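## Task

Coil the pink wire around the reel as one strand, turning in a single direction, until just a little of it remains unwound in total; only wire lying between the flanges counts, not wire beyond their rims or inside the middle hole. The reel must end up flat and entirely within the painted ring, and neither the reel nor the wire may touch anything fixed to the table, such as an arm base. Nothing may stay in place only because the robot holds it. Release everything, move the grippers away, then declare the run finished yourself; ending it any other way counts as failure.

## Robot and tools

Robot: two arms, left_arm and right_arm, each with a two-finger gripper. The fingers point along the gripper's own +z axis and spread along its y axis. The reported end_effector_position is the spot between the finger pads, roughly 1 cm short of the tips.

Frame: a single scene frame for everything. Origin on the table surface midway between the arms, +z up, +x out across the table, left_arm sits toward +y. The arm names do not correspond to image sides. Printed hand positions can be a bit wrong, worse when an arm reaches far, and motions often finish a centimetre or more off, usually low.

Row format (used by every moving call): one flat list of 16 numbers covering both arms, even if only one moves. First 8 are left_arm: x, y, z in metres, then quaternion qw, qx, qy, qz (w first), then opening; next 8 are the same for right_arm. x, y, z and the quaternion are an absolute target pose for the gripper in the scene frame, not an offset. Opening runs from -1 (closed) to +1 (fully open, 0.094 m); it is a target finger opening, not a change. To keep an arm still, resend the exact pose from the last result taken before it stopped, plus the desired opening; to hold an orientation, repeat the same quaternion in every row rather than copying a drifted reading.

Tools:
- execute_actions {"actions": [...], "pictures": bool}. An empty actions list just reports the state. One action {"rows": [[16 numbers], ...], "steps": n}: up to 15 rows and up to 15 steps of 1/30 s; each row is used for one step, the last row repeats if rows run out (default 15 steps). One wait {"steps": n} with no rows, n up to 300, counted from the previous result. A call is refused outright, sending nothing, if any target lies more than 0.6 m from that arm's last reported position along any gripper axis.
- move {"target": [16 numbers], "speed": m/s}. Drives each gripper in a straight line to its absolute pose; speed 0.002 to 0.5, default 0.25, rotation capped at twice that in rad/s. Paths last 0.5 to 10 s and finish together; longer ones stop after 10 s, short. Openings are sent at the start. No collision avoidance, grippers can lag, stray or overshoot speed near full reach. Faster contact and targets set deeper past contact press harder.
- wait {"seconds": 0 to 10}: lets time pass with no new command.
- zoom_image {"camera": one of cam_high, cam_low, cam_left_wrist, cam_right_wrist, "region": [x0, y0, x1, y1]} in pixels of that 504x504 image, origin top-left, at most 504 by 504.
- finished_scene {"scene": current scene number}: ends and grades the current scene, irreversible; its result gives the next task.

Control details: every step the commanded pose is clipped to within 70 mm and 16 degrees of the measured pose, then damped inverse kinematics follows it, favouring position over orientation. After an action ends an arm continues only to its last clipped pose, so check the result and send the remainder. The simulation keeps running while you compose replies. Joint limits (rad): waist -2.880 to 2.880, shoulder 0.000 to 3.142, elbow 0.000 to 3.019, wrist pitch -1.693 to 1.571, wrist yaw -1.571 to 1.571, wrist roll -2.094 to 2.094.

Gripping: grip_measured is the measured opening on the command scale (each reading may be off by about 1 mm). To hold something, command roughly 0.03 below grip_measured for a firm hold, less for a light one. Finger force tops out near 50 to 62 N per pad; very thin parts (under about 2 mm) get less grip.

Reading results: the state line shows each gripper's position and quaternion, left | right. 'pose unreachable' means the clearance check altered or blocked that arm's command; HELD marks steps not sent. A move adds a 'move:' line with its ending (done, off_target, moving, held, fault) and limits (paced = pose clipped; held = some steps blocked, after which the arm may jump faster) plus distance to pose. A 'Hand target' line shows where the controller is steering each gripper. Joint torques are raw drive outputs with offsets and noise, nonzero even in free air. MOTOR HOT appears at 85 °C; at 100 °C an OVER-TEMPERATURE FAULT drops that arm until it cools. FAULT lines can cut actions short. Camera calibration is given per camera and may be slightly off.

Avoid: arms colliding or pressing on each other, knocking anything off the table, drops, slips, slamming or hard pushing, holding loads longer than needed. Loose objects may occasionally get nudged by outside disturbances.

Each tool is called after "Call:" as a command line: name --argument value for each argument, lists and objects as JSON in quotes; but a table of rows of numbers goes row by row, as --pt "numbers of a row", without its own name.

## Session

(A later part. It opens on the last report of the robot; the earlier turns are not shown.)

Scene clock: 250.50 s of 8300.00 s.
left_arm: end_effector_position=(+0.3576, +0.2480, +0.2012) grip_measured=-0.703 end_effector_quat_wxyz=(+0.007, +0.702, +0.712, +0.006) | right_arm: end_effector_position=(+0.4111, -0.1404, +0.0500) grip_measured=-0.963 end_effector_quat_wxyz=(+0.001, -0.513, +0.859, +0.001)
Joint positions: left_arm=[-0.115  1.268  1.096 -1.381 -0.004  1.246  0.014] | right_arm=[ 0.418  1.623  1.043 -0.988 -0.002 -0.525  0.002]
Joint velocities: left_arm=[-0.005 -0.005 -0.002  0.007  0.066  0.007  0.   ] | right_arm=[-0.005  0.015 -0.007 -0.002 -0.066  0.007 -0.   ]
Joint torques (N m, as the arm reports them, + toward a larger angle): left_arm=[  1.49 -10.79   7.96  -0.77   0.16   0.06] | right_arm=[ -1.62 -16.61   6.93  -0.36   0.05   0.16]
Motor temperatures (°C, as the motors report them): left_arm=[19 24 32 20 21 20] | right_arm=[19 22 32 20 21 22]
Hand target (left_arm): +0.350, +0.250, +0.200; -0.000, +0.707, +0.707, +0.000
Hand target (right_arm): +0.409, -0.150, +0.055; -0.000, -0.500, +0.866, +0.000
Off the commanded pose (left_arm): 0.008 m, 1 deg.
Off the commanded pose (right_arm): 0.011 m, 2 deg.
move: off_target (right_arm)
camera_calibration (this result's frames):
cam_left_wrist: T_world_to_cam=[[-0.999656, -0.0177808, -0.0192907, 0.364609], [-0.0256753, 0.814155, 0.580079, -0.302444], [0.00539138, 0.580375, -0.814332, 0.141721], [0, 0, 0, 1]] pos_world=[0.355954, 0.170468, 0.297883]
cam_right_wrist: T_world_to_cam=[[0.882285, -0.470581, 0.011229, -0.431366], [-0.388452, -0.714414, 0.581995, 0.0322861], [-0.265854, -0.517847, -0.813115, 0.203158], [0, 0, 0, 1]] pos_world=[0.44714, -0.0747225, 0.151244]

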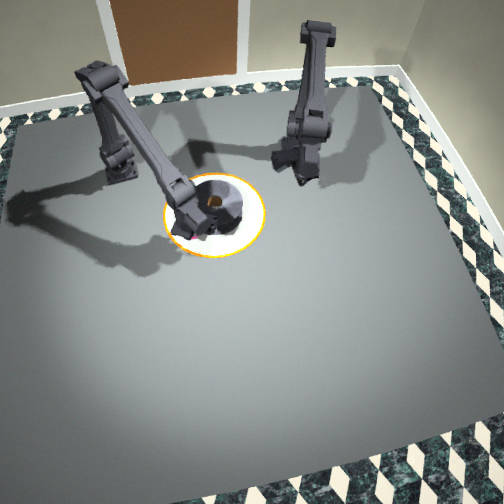

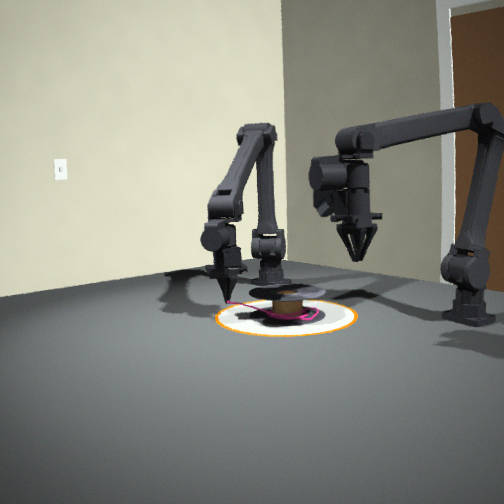

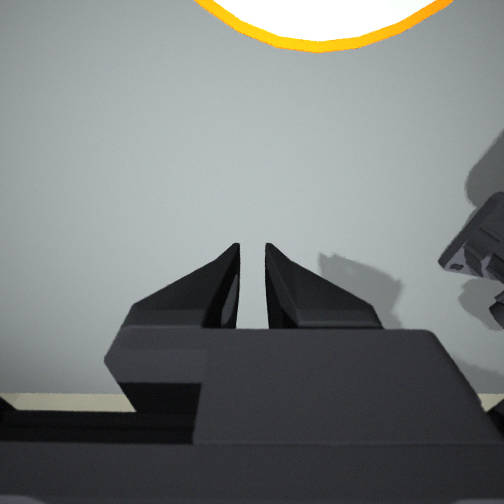

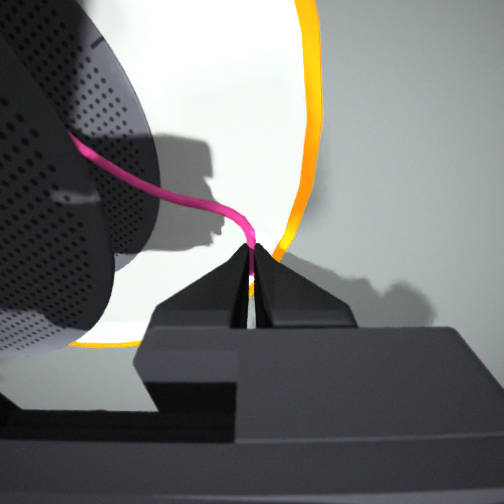

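Call:
move --target '[0.35,0.25,0.2,0,0.707,0.707,0,-0.7,0.365,-0.145,0.04,-0.139,-0.218,0.814,0.519,-0.99]' --speed 0.2

Scene clock: 259.43 s of 8300.00 s.
left_arm: end_effector_position=(+0.3576, +0.2480, +0.2012) grip_measured=-0.703 end_effector_quat_wxyz=(+0.007, +0.702, +0.712, +0.006) | right_arm: end_effector_position=(+0.3705, -0.1386, +0.0474) grip_measured=-0.963 end_effector_quat_wxyz=(-0.121, -0.228, +0.816, +0.517)
Joint positions: left_arm=[-0.115  1.268  1.096 -1.381 -0.004  1.246  0.014] | right_arm=[ 0.091  1.86   1.009 -1.233 -1.046 -0.621  0.002]
Joint velocities: left_arm=[-0.005 -0.005 -0.002 -0.007 -0.037 -0.081 -0.   ] | right_arm=[-0.005 -0.015 -0.002 -0.022 -0.007 -0.037  0.   ]
Joint torques (N m, as the arm reports them, + toward a larger angle): left_arm=[  1.51 -10.82   7.97  -0.78   0.16   0.06] | right_arm=[ -1.63 -14.5    4.88  -1.35  -0.56  -0.15]
Motor temperatures (°C, as the motors report them): left_arm=[19 24 31 20 21 20] | right_arm=[19 22 32 20 21 22]
Hand target (left_arm): +0.350, +0.250, +0.200; -0.000, +0.707, +0.707, +0.000
Hand target (right_arm): +0.367, -0.144, +0.042; -0.131, -0.217, +0.815, +0.521
Off the commanded pose (left_arm): 0.008 m, 1 deg.
Off the commanded pose (right_arm): 0.011 m, 2 deg.
After step 90, 2.47 s passed at rest.
move: off_target (right_arm)
camera_calibration (this result's frames):
cam_left_wrist: T_world_to_cam=[[-0.999656, -0.0177808, -0.0192907, 0.364609], [-0.0256753, 0.814155, 0.580079, -0.302444], [0.00539138, 0.580375, -0.814332, 0.141721], [0, 0, 0, 1]] pos_world=[0.355954, 0.170468, 0.297883]
cam_right_wrist: T_world_to_cam=[[0.255737, -0.367809, -0.894044, -0.105378], [-0.450252, -0.863689, 0.226529, 0.0384392], [-0.855495, 0.344614, -0.386484, 0.508923], [0, 0, 0, 1]] pos_world=[0.479637, -0.180941, 0.0937704]

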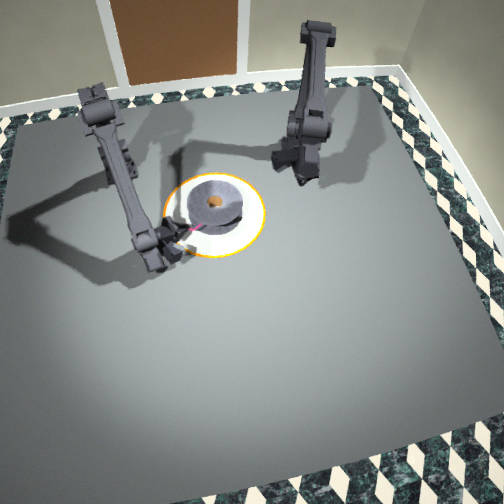

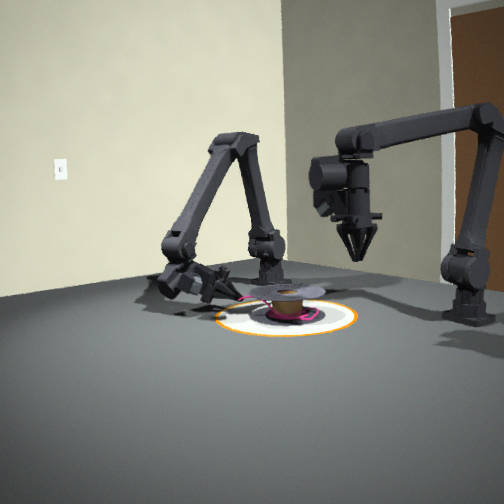

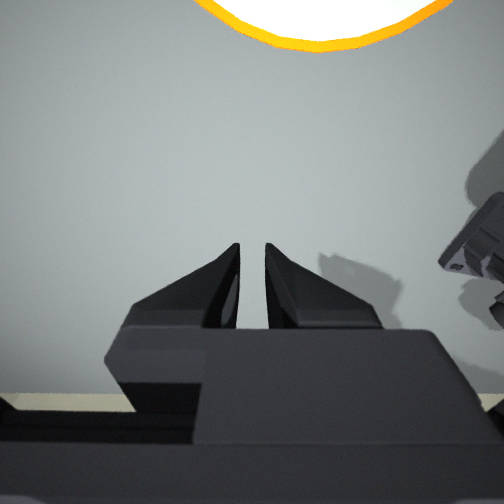

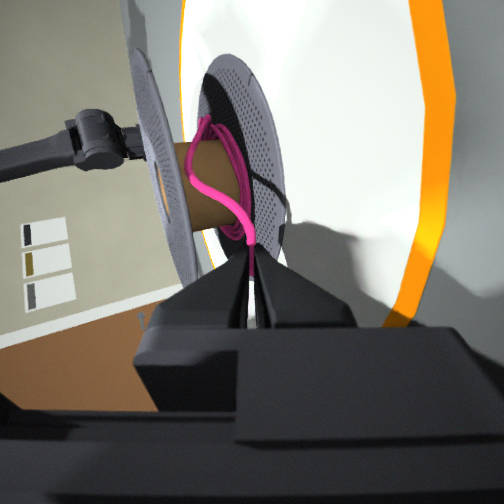

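Call:
move --target '[0.35,0.25,0.2,0,0.707,0.707,0,-0.7,0.305,-0.135,0.03,-0.023,-0.037,0.842,0.536,-0.99]' --speed 0.12

Call:
move --target '[0.35,0.25,0.2,0,0.707,0.707,0,-0.7,0.272,-0.105,0.03,0.093,0.146,0.83,0.529,-0.99]' --speed 0.1

Scene clock: 265.60 s of 8300.00 s.
left_arm: end_effector_position=(+0.3576, +0.2480, +0.2012) grip_measured=-0.703 end_effector_quat_wxyz=(+0.007, +0.702, +0.712, +0.006) | right_arm: end_effector_position=(+0.3078, -0.1385, +0.0251) grip_measured=-0.963 end_effector_quat_wxyz=(-0.028, -0.033, +0.844, +0.534)
Joint positions: left_arm=[-0.115  1.268  1.096 -1.381 -0.004  1.246  0.014] | right_arm=[ 0.123  1.569  0.468 -0.136 -1.101  0.384  0.002]
Joint velocities: left_arm=[ 0.005  0.005 -0.017  0.012 -0.051 -0.037  0.001] | right_arm=[-0.015 -0.005  0.012  0.012 -0.022 -0.037 -0.   ]
Joint torques (N m, as the arm reports them, + toward a larger angle): left_arm=[  1.45 -10.83   7.97  -0.78   0.16   0.05] | right_arm=[  1.38 -11.73   3.96   1.27  -0.39   0.07]
Motor temperatures (°C, as the motors report them): left_arm=[19 24 31 20 21 20] | right_arm=[19 22 31 20 22 22]
Hand target (left_arm): +0.350, +0.250, +0.200; -0.000, +0.707, +0.707, +0.000
Hand target (right_arm): +0.304, -0.135, +0.029; -0.025, -0.041, +0.843, +0.535
Off the commanded pose (left_arm): 0.008 m, 1 deg.
Off the commanded pose (right_arm): 0.007 m, 1 deg.
After step 90, 0.70 s passed at rest.
move: done
camera_calibration (this result's frames):
cam_left_wrist: T_world_to_cam=[[-0.999656, -0.0177808, -0.0192907, 0.364609], [-0.0256753, 0.814155, 0.580079, -0.302444], [0.00539138, 0.580375, -0.814332, 0.141721], [0, 0, 0, 1]] pos_world=[0.355954, 0.170468, 0.297883]
cam_right_wrist: T_world_to_cam=[[0.0311652, -0.437236, -0.898807, -0.0495971], [-0.759748, -0.594678, 0.262945, 0.146883], [-0.64947, 0.674672, -0.350723, 0.428013], [0, 0, 0, 1]] pos_world=[0.391121, -0.223107, 0.0669137]

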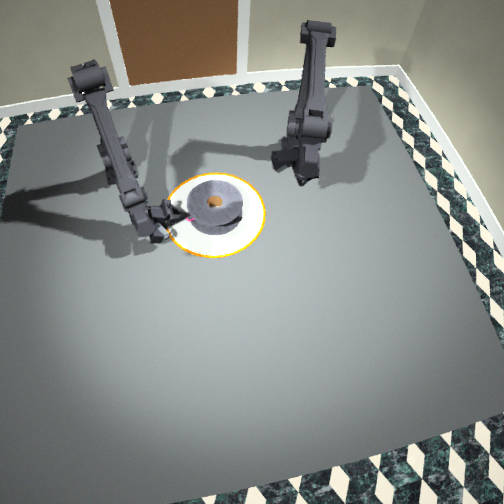

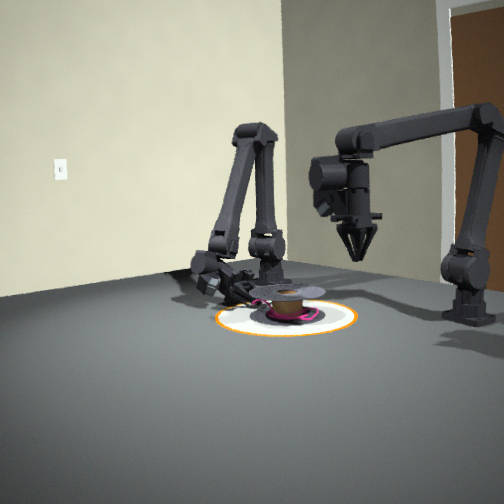

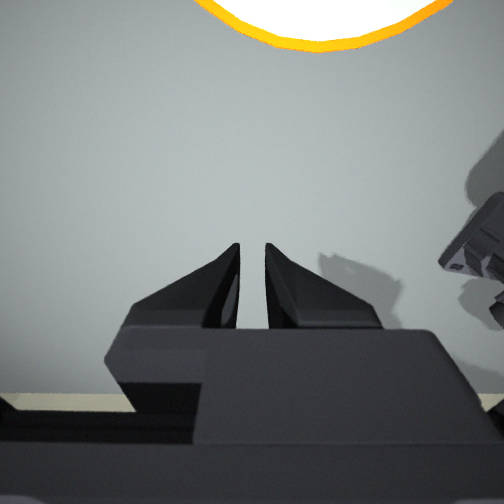

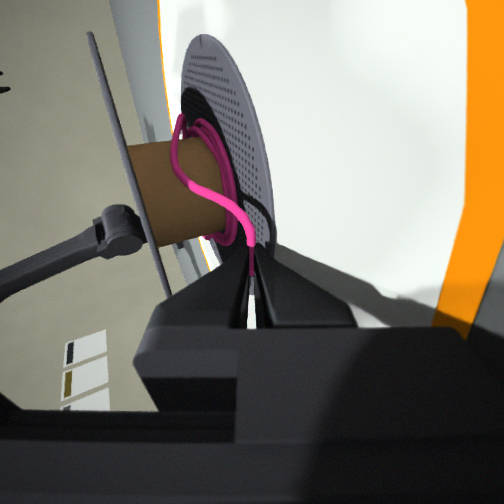

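Scene clock: 268.20 s of 8300.00 s.
left_arm: end_effector_position=(+0.3576, +0.2480, +0.2012) grip_measured=-0.703 end_effector_quat_wxyz=(+0.007, +0.702, +0.712, +0.006) | right_arm: end_effector_position=(+0.2755, -0.1070, +0.0231) grip_measured=-0.963 end_effector_quat_wxyz=(+0.090, +0.148, +0.838, +0.518)
Joint positions: left_arm=[-0.115  1.268  1.096 -1.381 -0.004  1.246  0.014] | right_arm=[ 0.437  1.511  0.155  0.795 -0.573  1.245  0.002]
Joint velocities: left_arm=[-0.005  0.005 -0.007 -0.002 -0.051 -0.066 -0.001] | right_arm=[-0.005  0.005  0.012 -0.012 -0.051  0.022  0.   ]
Joint torques (N m, as the arm reports them, + toward a larger angle): left_arm=[  1.47 -10.8    7.97  -0.78   0.16   0.06] | right_arm=[ 1.23 -8.42  2.73  2.35  0.    0.07]
Motor temperatures (°C, as the motors report them): left_arm=[19 24 31 20 21 20] | right_arm=[19 22 30 20 22 22]
Hand target (left_arm): +0.350, +0.250, +0.200; -0.000, +0.707, +0.707, +0.000
Hand target (right_arm): +0.272, -0.104, +0.028; +0.092, +0.144, +0.833, +0.526
Off the commanded pose (left_arm): 0.008 m, 1 deg.
Off the commanded pose (right_arm): 0.008 m, 2 deg.
move: done
camera_calibration (this result's frames):
cam_left_wrist: T_world_to_cam=[[-0.999656, -0.0177808, -0.0192907, 0.364609], [-0.0256753, 0.814155, 0.580079, -0.302444], [0.00539138, 0.580375, -0.814332, 0.141721], [0, 0, 0, 1]] pos_world=[0.355954, 0.170468, 0.297883]
cam_right_wrist: T_world_to_cam=[[-0.153975, -0.430133, -0.889537, 0.0149203], [-0.940311, -0.212735, 0.265631, 0.232138], [-0.303493, 0.877342, -0.371703, 0.311982], [0, 0, 0, 1]] pos_world=[0.315263, -0.217914, 0.0675739]

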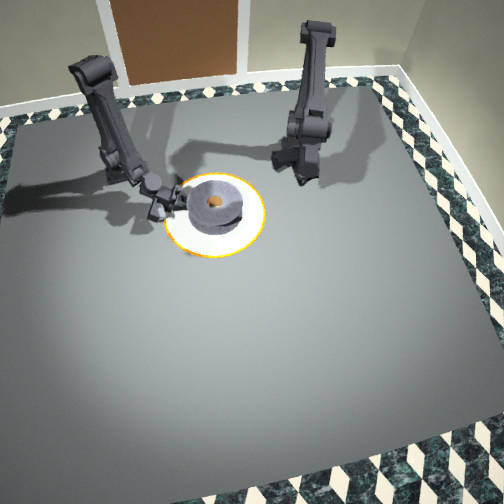

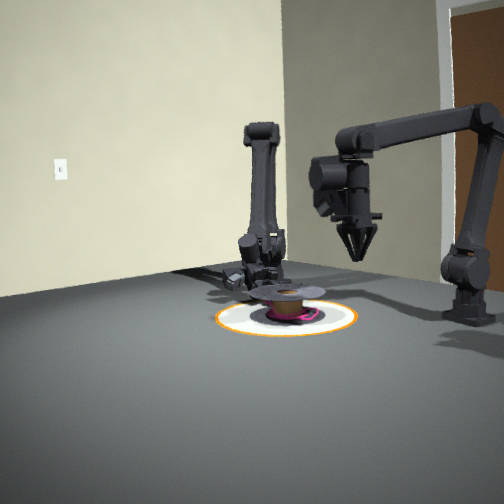

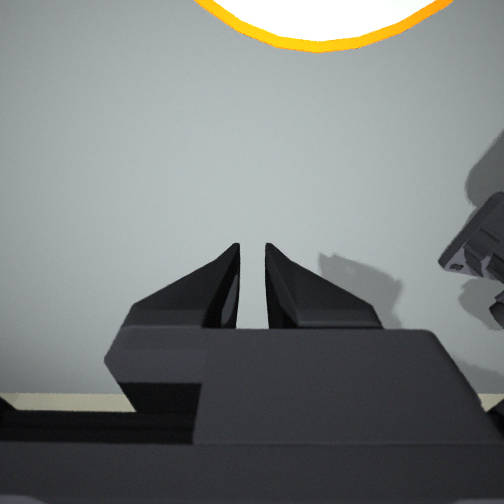

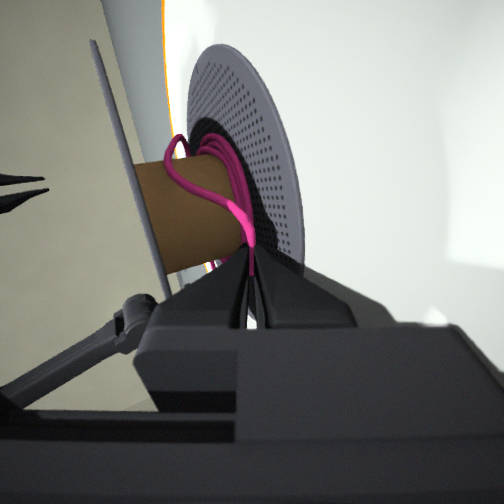

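Call:
move --target '[0.35,0.25,0.2,0,0.707,0.707,0,-0.7,0.254,-0.086,0.04,0.161,0.254,0.804,0.512,-0.99]' --speed 0.08

Call:
move --target '[0.35,0.25,0.2,0,0.707,0.707,0,-0.7,0.254,-0.086,0.04,0.161,0.254,0.804,0.512,-0.82]'

Scene clock: 273.37 s of 8300.00 s.
left_arm: end_effector_position=(+0.3576, +0.2480, +0.2012) grip_measured=-0.703 end_effector_quat_wxyz=(+0.007, +0.702, +0.712, +0.006) | right_arm: end_effector_position=(+0.2582, -0.0878, +0.0333) grip_measured=-0.963 end_effector_quat_wxyz=(+0.163, +0.256, +0.812, +0.499)
Joint positions: left_arm=[-0.115  1.268  1.096 -1.381 -0.004  1.246  0.014] | right_arm=[ 0.758  1.441  0.108  0.868 -0.051  1.534  0.002]
Joint velocities: left_arm=[-0.005 -0.005  0.002 -0.007 -0.051  0.081 -0.001] | right_arm=[ 0.005  0.005 -0.027 -0.002 -0.022  0.022 -0.   ]
Joint torques (N m, as the arm reports them, + toward a larger angle): left_arm=[  1.47 -10.82   7.97  -0.78   0.16   0.06] | right_arm=[ 1.26 -8.    3.13  2.2   0.19  0.09]
Motor temperatures (°C, as the motors report them): left_arm=[19 24 31 20 21 20] | right_arm=[19 22 30 20 22 22]
Hand target (left_arm): +0.350, +0.250, +0.200; -0.000, +0.707, +0.707, +0.000
Hand target (right_arm): +0.254, -0.085, +0.039; +0.161, +0.254, +0.806, +0.511
Off the commanded pose (left_arm): 0.008 m, 1 deg.
Off the commanded pose (right_arm): 0.008 m, 2 deg.
After step 90, 0.20 s passed at rest.
move: done
camera_calibration (this result's frames):
cam_left_wrist: T_world_to_cam=[[-0.999656, -0.0177808, -0.0192907, 0.364609], [-0.0256753, 0.814155, 0.580079, -0.302444], [0.00539138, 0.580375, -0.814332, 0.141721], [0, 0, 0, 1]] pos_world=[0.355954, 0.170468, 0.297883]
cam_right_wrist: T_world_to_cam=[[-0.254248, -0.380938, -0.888957, 0.0597496], [-0.965414, 0.0450971, 0.25679, 0.246723], [-0.0577316, 0.9235, -0.379228, 0.234488], [0, 0, 0, 1]] pos_world=[0.266918, -0.204916, 0.0786835]

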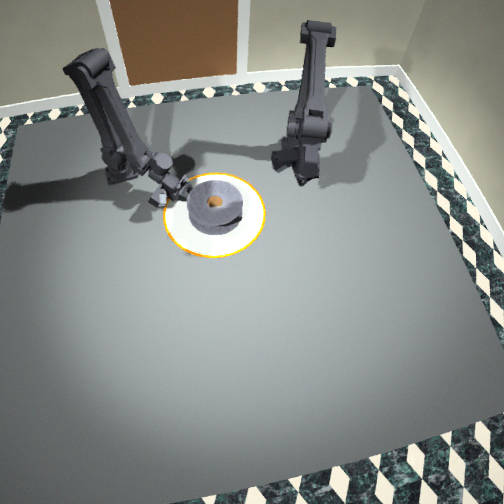

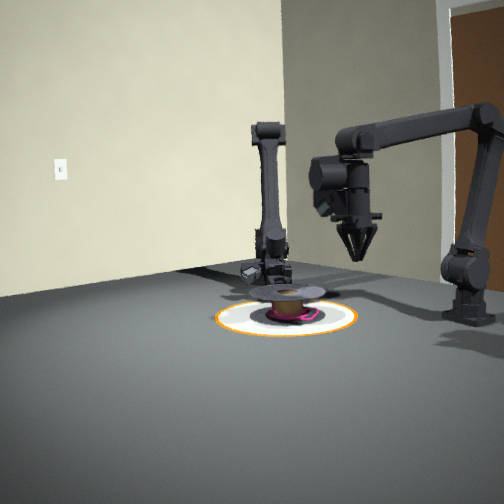

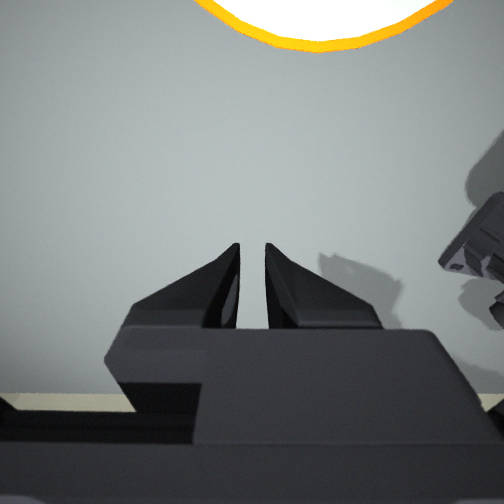

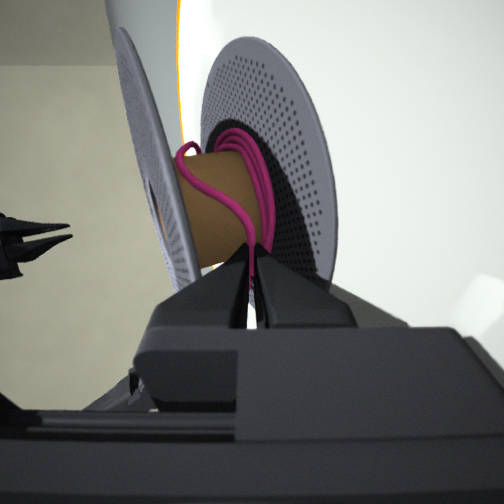

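Scene clock: 274.07 s of 8300.00 s.
left_arm: end_effector_position=(+0.3576, +0.2480, +0.2012) grip_measured=-0.703 end_effector_quat_wxyz=(+0.007, +0.702, +0.712, +0.006) | right_arm: end_effector_position=(+0.2582, -0.0878, +0.0334) grip_measured=-0.822 end_effector_quat_wxyz=(+0.162, +0.257, +0.811, +0.500)
Joint positions: left_arm=[-0.115  1.268  1.096 -1.381 -0.004  1.246  0.014] | right_arm=[ 0.758  1.441  0.108  0.869 -0.051  1.539  0.008]
Joint velocities: left_arm=[-0.005 -0.024  0.002 -0.007  0.022 -0.11  -0.001] | right_arm=[ 0.005 -0.005  0.017 -0.012 -0.007 -0.022 -0.001]
Joint torques (N m, as the arm reports them, + toward a larger angle): left_arm=[  1.44 -10.82   7.97  -0.77   0.16   0.06] | right_arm=[ 1.16 -7.85  2.84  2.46  0.15  0.07]
Motor temperatures (°C, as the motors report them): left_arm=[19 24 31 20 21 20] | right_arm=[19 22 30 20 22 22]
Hand target (left_arm): +0.350, +0.250, +0.200; -0.000, +0.707, +0.707, +0.000
Hand target (right_arm): +0.254, -0.086, +0.040; +0.161, +0.254, +0.805, +0.512
Off the commanded pose (left_arm): 0.008 m, 1 deg.
Off the commanded pose (right_arm): 0.008 m, 2 deg.
move: done
camera_calibration (this result's frames):
cam_left_wrist: T_world_to_cam=[[-0.999656, -0.0177808, -0.0192907, 0.364609], [-0.0256753, 0.814155, 0.580079, -0.302444], [0.00539138, 0.580375, -0.814332, 0.141721], [0, 0, 0, 1]] pos_world=[0.355954, 0.170468, 0.297883]
cam_right_wrist: T_world_to_cam=[[-0.257461, -0.378252, -0.889179, 0.0609162], [-0.964602, 0.0462692, 0.259618, 0.246524], [-0.0570592, 0.924546, -0.376775, 0.234328], [0, 0, 0, 1]] pos_world=[0.266852, -0.205012, 0.0784522]

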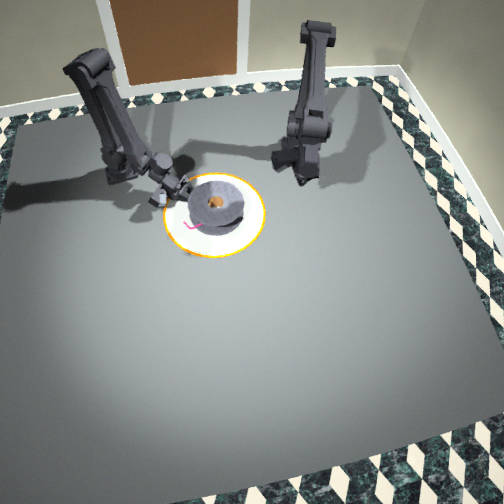

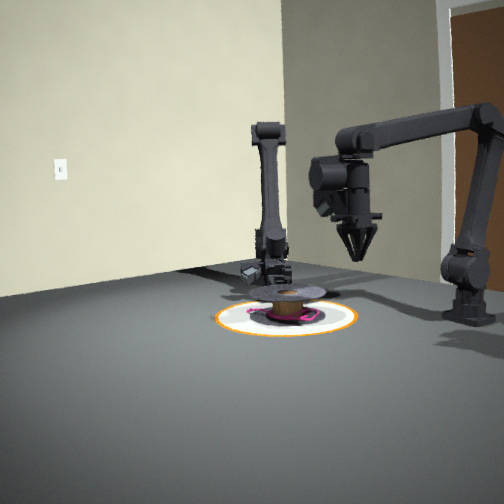

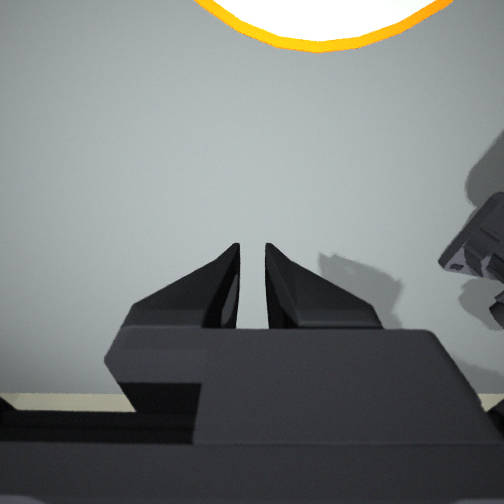

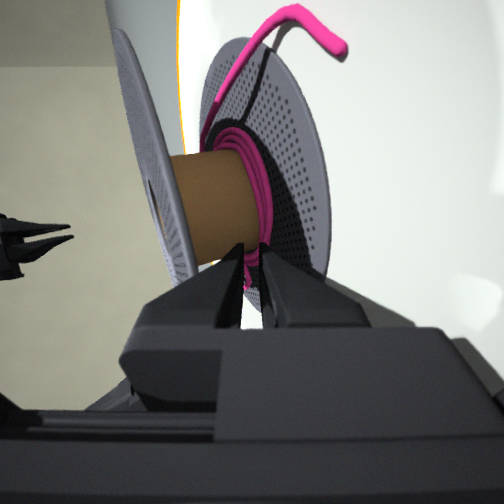

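Call:
move --target '[0.35,0.25,0.2,0,0.707,0.707,0,-0.7,0.225,-0.135,0.065,0.161,0.254,0.804,0.512,-0.82]' --speed 0.1

Call:
move --target '[0.35,0.25,0.2,0,0.707,0.707,0,-0.7,0.33,-0.22,0.13,0,-0.5,0.866,0,-0.5]'

Call:
zoom_image --camera "cam_high" --region '[155,165,275,265]'

Scene clock: 277.50 s of 8300.00 s.
left_arm: end_effector_position=(+0.3576, +0.2480, +0.2012) grip_measured=-0.703 end_effector_quat_wxyz=(+0.007, +0.702, +0.712, +0.006) | right_arm: end_effector_position=(+0.2331, -0.1146, +0.0622) grip_measured=-0.822 end_effector_quat_wxyz=(+0.160, +0.248, +0.800, +0.522)
Joint positions: left_arm=[-0.115  1.268  1.096 -1.381 -0.004  1.246  0.014] | right_arm=[ 0.753  1.09   0.016  0.657 -0.077  1.539  0.008]
Joint velocities: left_arm=[-0.005 -0.015 -0.012  0.002 -0.022 -0.081 -0.001] | right_arm=[-0.005 -0.005 -0.002  0.007 -0.051 -0.037 -0.001]
Joint torques (N m, as the arm reports them, + toward a larger angle): left_arm=[  1.45 -10.8    7.97  -0.78   0.16   0.06] | right_arm=[-0.07 -2.6   6.24  1.95  0.07 -0.04]
Motor temperatures (°C, as the motors report them): left_arm=[19 24 31 20 21 20] | right_arm=[19 22 30 20 22 22]
Hand target (left_arm): +0.350, +0.250, +0.200; -0.000, +0.707, +0.707, +0.000
Hand target (right_arm): +0.233, -0.114, +0.061; +0.160, +0.249, +0.801, +0.520
Off the commanded pose (left_arm): 0.008 m, 1 deg.
Off the commanded pose (right_arm): 0.022 m, 1 deg.
move: held (right_arm); limits=held; held on 11 of 29 steps (right_arm), including the last (right_arm)
pose unreachable (right arm): on one or more control steps of this call this arm could not follow its commanded pose, so it was not sent that pose on those steps. On the call's last step it was still not sent that pose. It may still have moved: this result reports where it is.
cause: the commanded pose would bring two parts of the arm too close to each other (its shoulder (the part past joint 1) and its forearm (the part past joint 3), with joints 2 (shoulder) and 3 (elbow) between them).
camera_calibration (this result's frames):
cam_left_wrist: T_world_to_cam=[[-0.999656, -0.0177808, -0.0192907, 0.364609], [-0.0256753, 0.814155, 0.580079, -0.302444], [0.00539138, 0.580375, -0.814332, 0.141721], [0, 0, 0, 1]] pos_world=[0.355954, 0.170468, 0.297883]
cam_right_wrist: T_world_to_cam=[[-0.232404, -0.343397, -0.909982, 0.0693478], [-0.970349, 0.0179688, 0.241041, 0.215231], [-0.0664215, 0.939018, -0.337391, 0.26996], [0, 0, 0, 1]] pos_world=[0.242897, -0.233551, 0.102308]

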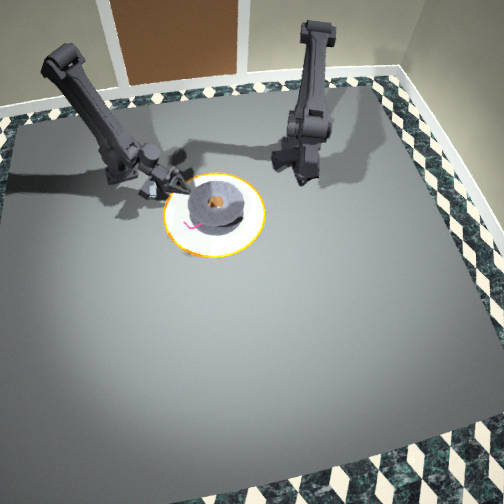

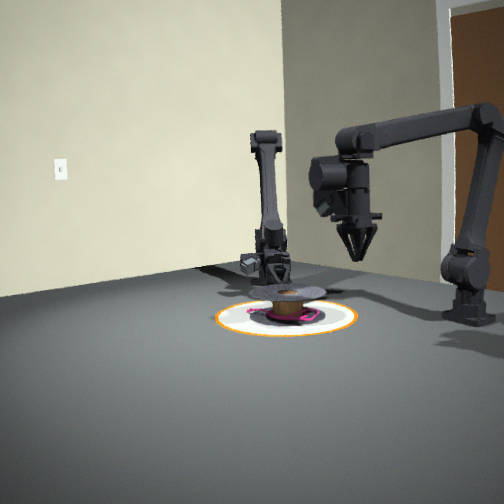

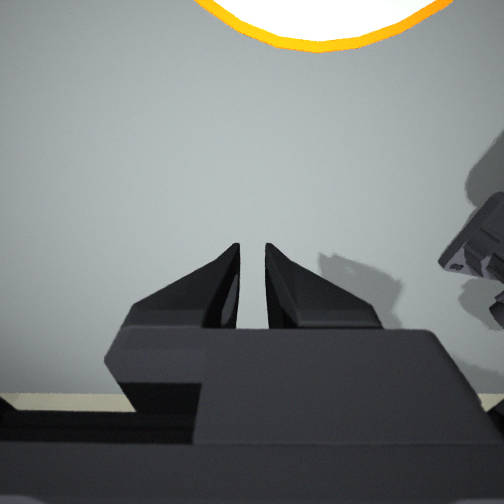

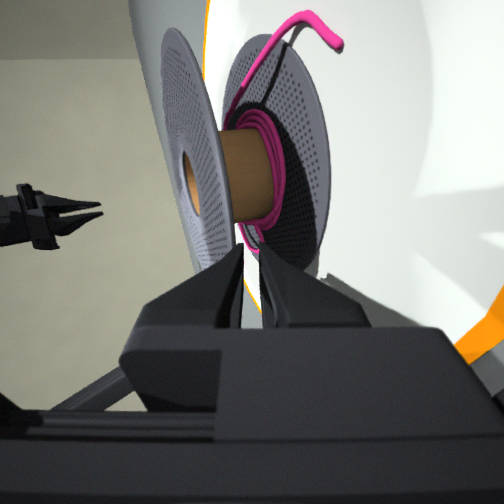

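Scene clock: 282.10 s of 8300.00 s.
left_arm: end_effector_position=(+0.3576, +0.2480, +0.2012) grip_measured=-0.703 end_effector_quat_wxyz=(+0.007, +0.702, +0.712, +0.006) | right_arm: end_effector_position=(+0.3139, -0.2329, +0.1182) grip_measured=-0.502 end_effector_quat_wxyz=(-0.012, -0.487, +0.873, +0.009)
Joint positions: left_arm=[-0.115  1.268  1.096 -1.381 -0.004  1.246  0.014] | right_arm=[ 0.316  1.212  0.823 -1.207 -0.017 -0.567  0.023]
Joint velocities: left_arm=[-0.005 -0.005  0.007  0.012 -0.066  0.022 -0.   ] | right_arm=[-0.015 -0.015 -0.007 -0.012 -0.037 -0.022 -0.   ]
Joint torques (N m, as the arm reports them, + toward a larger angle): left_arm=[  1.49 -10.91   7.96  -0.77   0.16   0.06] | right_arm=[ 1.29 -7.46 13.47 -0.38  0.08 -0.07]
Motor temperatures (°C, as the motors report them): left_arm=[19 24 32 20 21 20] | right_arm=[19 21 31 20 22 22]
Hand target (left_arm): +0.350, +0.250, +0.200; -0.000, +0.707, +0.707, +0.000
Hand target (right_arm): +0.327, -0.222, +0.132; -0.001, -0.499, +0.867, +0.007
Off the commanded pose (left_arm): 0.008 m, 1 deg.
Off the commanded pose (right_arm): 0.024 m, 2 deg.
move: off_target (right_arm)
camera_calibration (this result's frames):
cam_left_wrist: T_world_to_cam=[[-0.999656, -0.0177808, -0.0192907, 0.364609], [-0.0256753, 0.814155, 0.580079, -0.302444], [0.00539138, 0.580375, -0.814332, 0.141721], [0, 0, 0, 1]] pos_world=[0.355954, 0.170468, 0.297883]
cam_right_wrist: T_world_to_cam=[[0.852761, -0.522039, -0.0165367, -0.389395], [-0.411522, -0.691053, 0.594219, -0.100009], [-0.321633, -0.499922, -0.804133, 0.205474], [0, 0, 0, 1]] pos_world=[0.356992, -0.16967, 0.218217]

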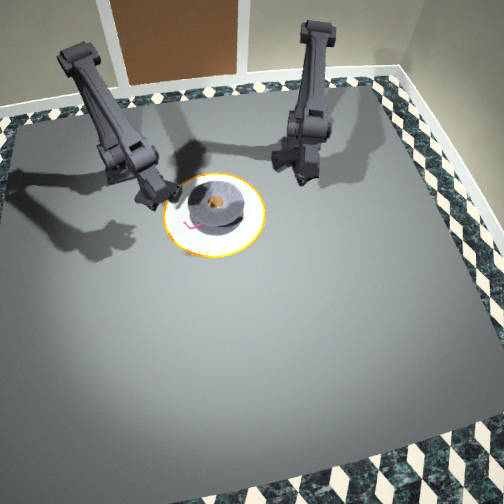

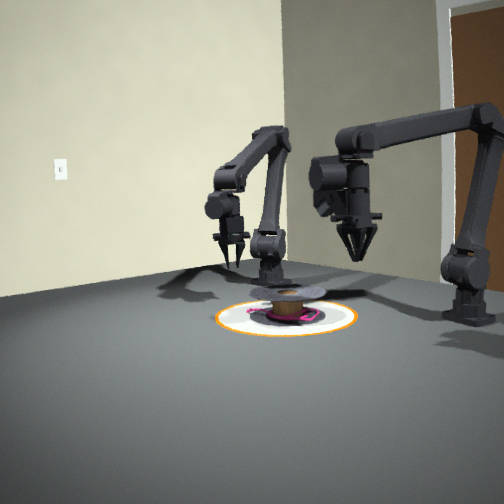

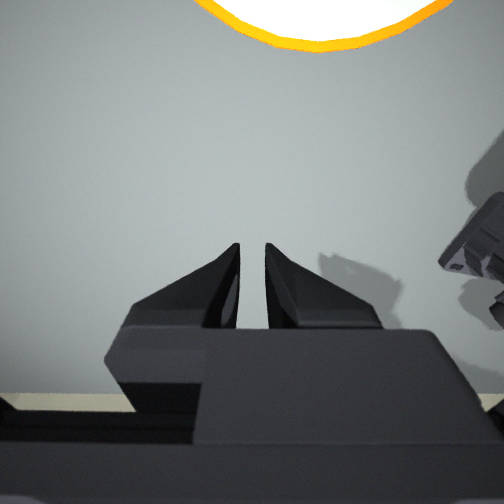

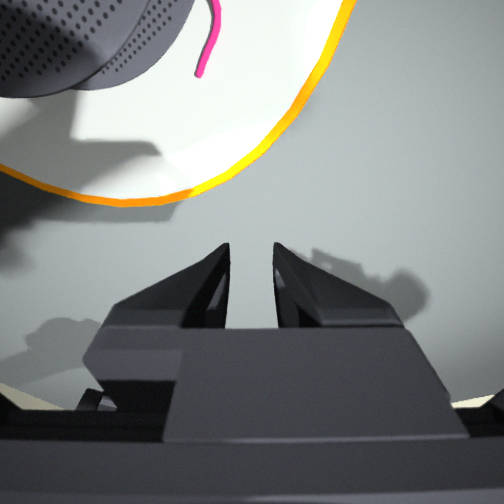

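Region (155, 165, 275, 265) of cam_high's 504x504 image, scaled by 4.200, with more detail than that image has.

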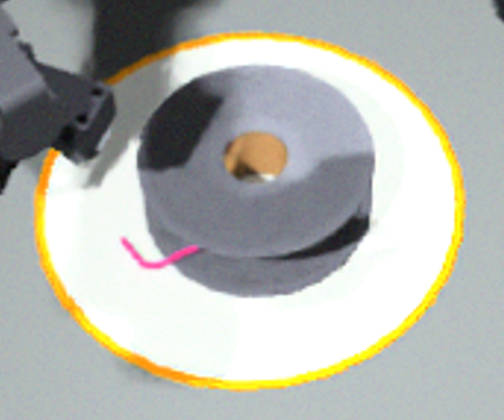

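Call:
move --target '[0.35,0.25,0.2,0,0.707,0.707,0,-0.7,0.352,-0.158,0.045,-0.089,-0.243,0.908,0.33,-0.6]' --speed 0.15

Scene clock: 289.73 s of 8300.00 s.
left_arm: end_effector_position=(+0.3576, +0.2480, +0.2012) grip_measured=-0.703 end_effector_quat_wxyz=(+0.007, +0.702, +0.712, +0.006) | right_arm: end_effector_position=(+0.3309, -0.1607, +0.0423) grip_measured=-0.598 end_effector_quat_wxyz=(-0.103, -0.249, +0.905, +0.329)
Joint positions: left_arm=[-0.115  1.268  1.096 -1.381 -0.004  1.246  0.014] | right_arm=[ 0.178  1.599  0.845 -1.03  -0.676 -0.3    0.019]
Joint velocities: left_arm=[-0.005  0.015  0.002 -0.007  0.007  0.051  0.   ] | right_arm=[ 0.005  0.024  0.002 -0.002 -0.022 -0.007 -0.   ]
Joint torques (N m, as the arm reports them, + toward a larger angle): left_arm=[  1.46 -10.79   7.97  -0.79   0.16   0.06] | right_arm=[ -1.45 -11.53  10.32   0.13  -0.45   0.08]
Motor temperatures (°C, as the motors report them): left_arm=[19 23 32 20 21 20] | right_arm=[19 21 33 20 22 22]
Hand target (left_arm): +0.350, +0.250, +0.200; -0.000, +0.707, +0.707, +0.000
Hand target (right_arm): +0.353, -0.159, +0.047; -0.085, -0.243, +0.908, +0.331
Off the commanded pose (left_arm): 0.008 m, 1 deg.
Off the commanded pose (right_arm): 0.021 m, 2 deg.
After step 90, 1.53 s passed at rest.
move: off_target (right_arm)
camera_calibration (this result's frames):
cam_left_wrist: T_world_to_cam=[[-0.999656, -0.0177808, -0.0192907, 0.364609], [-0.0256753, 0.814155, 0.580079, -0.302444], [0.00539138, 0.580375, -0.814332, 0.141721], [0, 0, 0, 1]] pos_world=[0.355954, 0.170468, 0.297883]
cam_right_wrist: T_world_to_cam=[[0.390875, -0.663456, -0.637999, -0.211039], [-0.490492, -0.736665, 0.465555, 0.0262213], [-0.778867, 0.13096, -0.613364, 0.430577], [0, 0, 0, 1]] pos_world=[0.430713, -0.177087, 0.11725]

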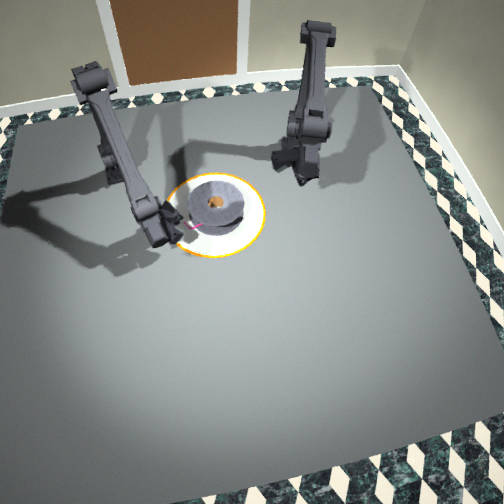

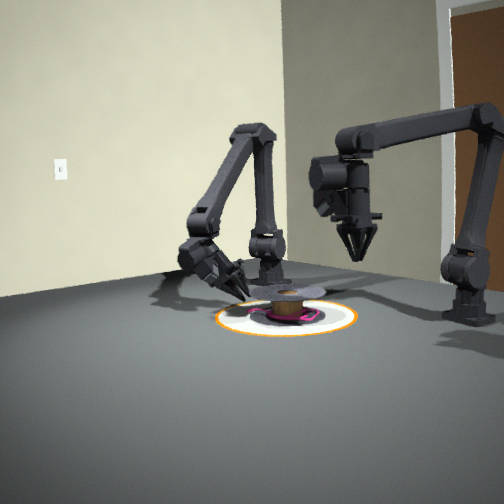

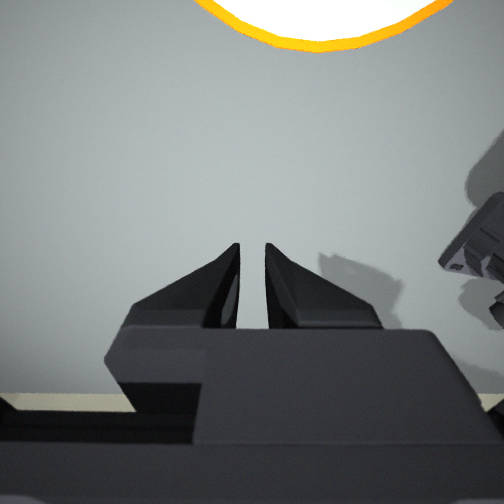

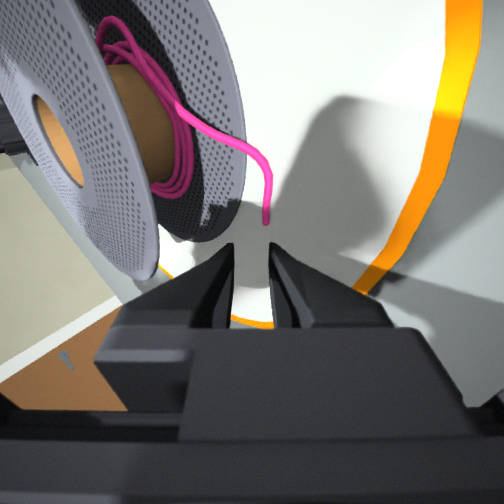

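Call:
move --target '[0.35,0.25,0.2,0,0.707,0.707,0,-0.7,0.340,-0.141,0.004,-0.089,-0.243,0.908,0.33,-0.6]' --speed 0.05

Scene clock: 293.13 s of 8300.00 s.
left_arm: end_effector_position=(+0.3576, +0.2480, +0.2012) grip_measured=-0.703 end_effector_quat_wxyz=(+0.007, +0.702, +0.712, +0.006) | right_arm: end_effector_position=(+0.3484, -0.1454, +0.0204) grip_measured=-0.598 end_effector_quat_wxyz=(-0.076, -0.242, +0.908, +0.334)
Joint positions: left_arm=[-0.115  1.268  1.096 -1.381 -0.004  1.246  0.014] | right_arm=[ 0.199  1.655  0.844 -0.886 -0.689 -0.233  0.019]
Joint velocities: left_arm=[-0.005 -0.024  0.022 -0.012  0.066  0.051 -0.   ] | right_arm=[-0.005 -0.005 -0.007 -0.002 -0.007  0.095  0.   ]
Joint torques (N m, as the arm reports them, + toward a larger angle): left_arm=[  1.53 -10.8    7.97  -0.78   0.16   0.06] | right_arm=[  1.76 -10.72   5.09   0.94  -0.18   0.04]
Motor temperatures (°C, as the motors report them): left_arm=[19 23 32 20 21 20] | right_arm=[19 21 33 20 22 22]
Hand target (left_arm): +0.350, +0.250, +0.200; -0.000, +0.707, +0.707, +0.000
Hand target (right_arm): +0.340, -0.142, +0.005; -0.090, -0.243, +0.908, +0.330
Off the commanded pose (left_arm): 0.008 m, 1 deg.
Off the commanded pose (right_arm): 0.019 m, 2 deg.
move: off_target (right_arm)
camera_calibration (this result's frames):
cam_left_wrist: T_world_to_cam=[[-0.999656, -0.0177808, -0.0192907, 0.364609], [-0.0256753, 0.814155, 0.580079, -0.302444], [0.00539138, 0.580375, -0.814332, 0.141721], [0, 0, 0, 1]] pos_world=[0.355954, 0.170468, 0.297883]
cam_right_wrist: T_world_to_cam=[[0.395228, -0.664566, -0.634151, -0.223437], [-0.53361, -0.728032, 0.430384, 0.0733135], [-0.7477, 0.168289, -0.642357, 0.424007], [0, 0, 0, 1]] pos_world=[0.444459, -0.16647, 0.0991185]

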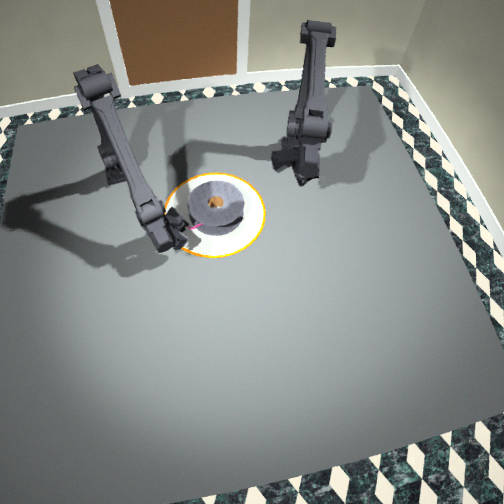

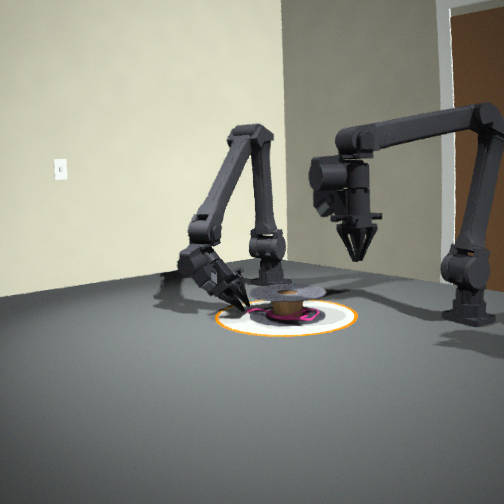

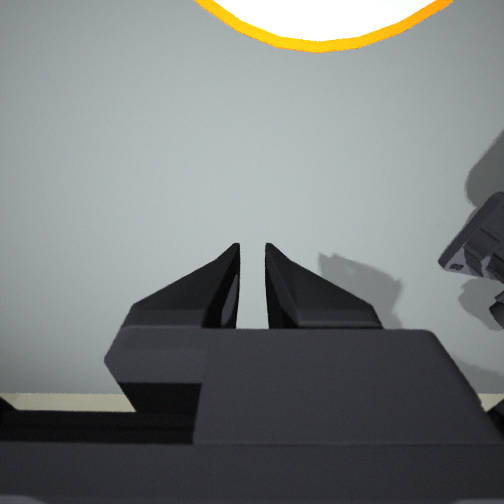

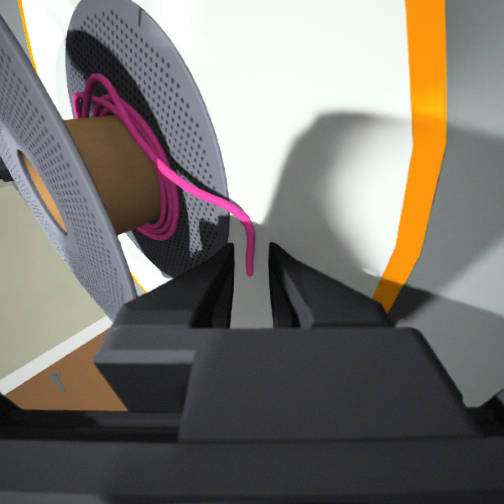

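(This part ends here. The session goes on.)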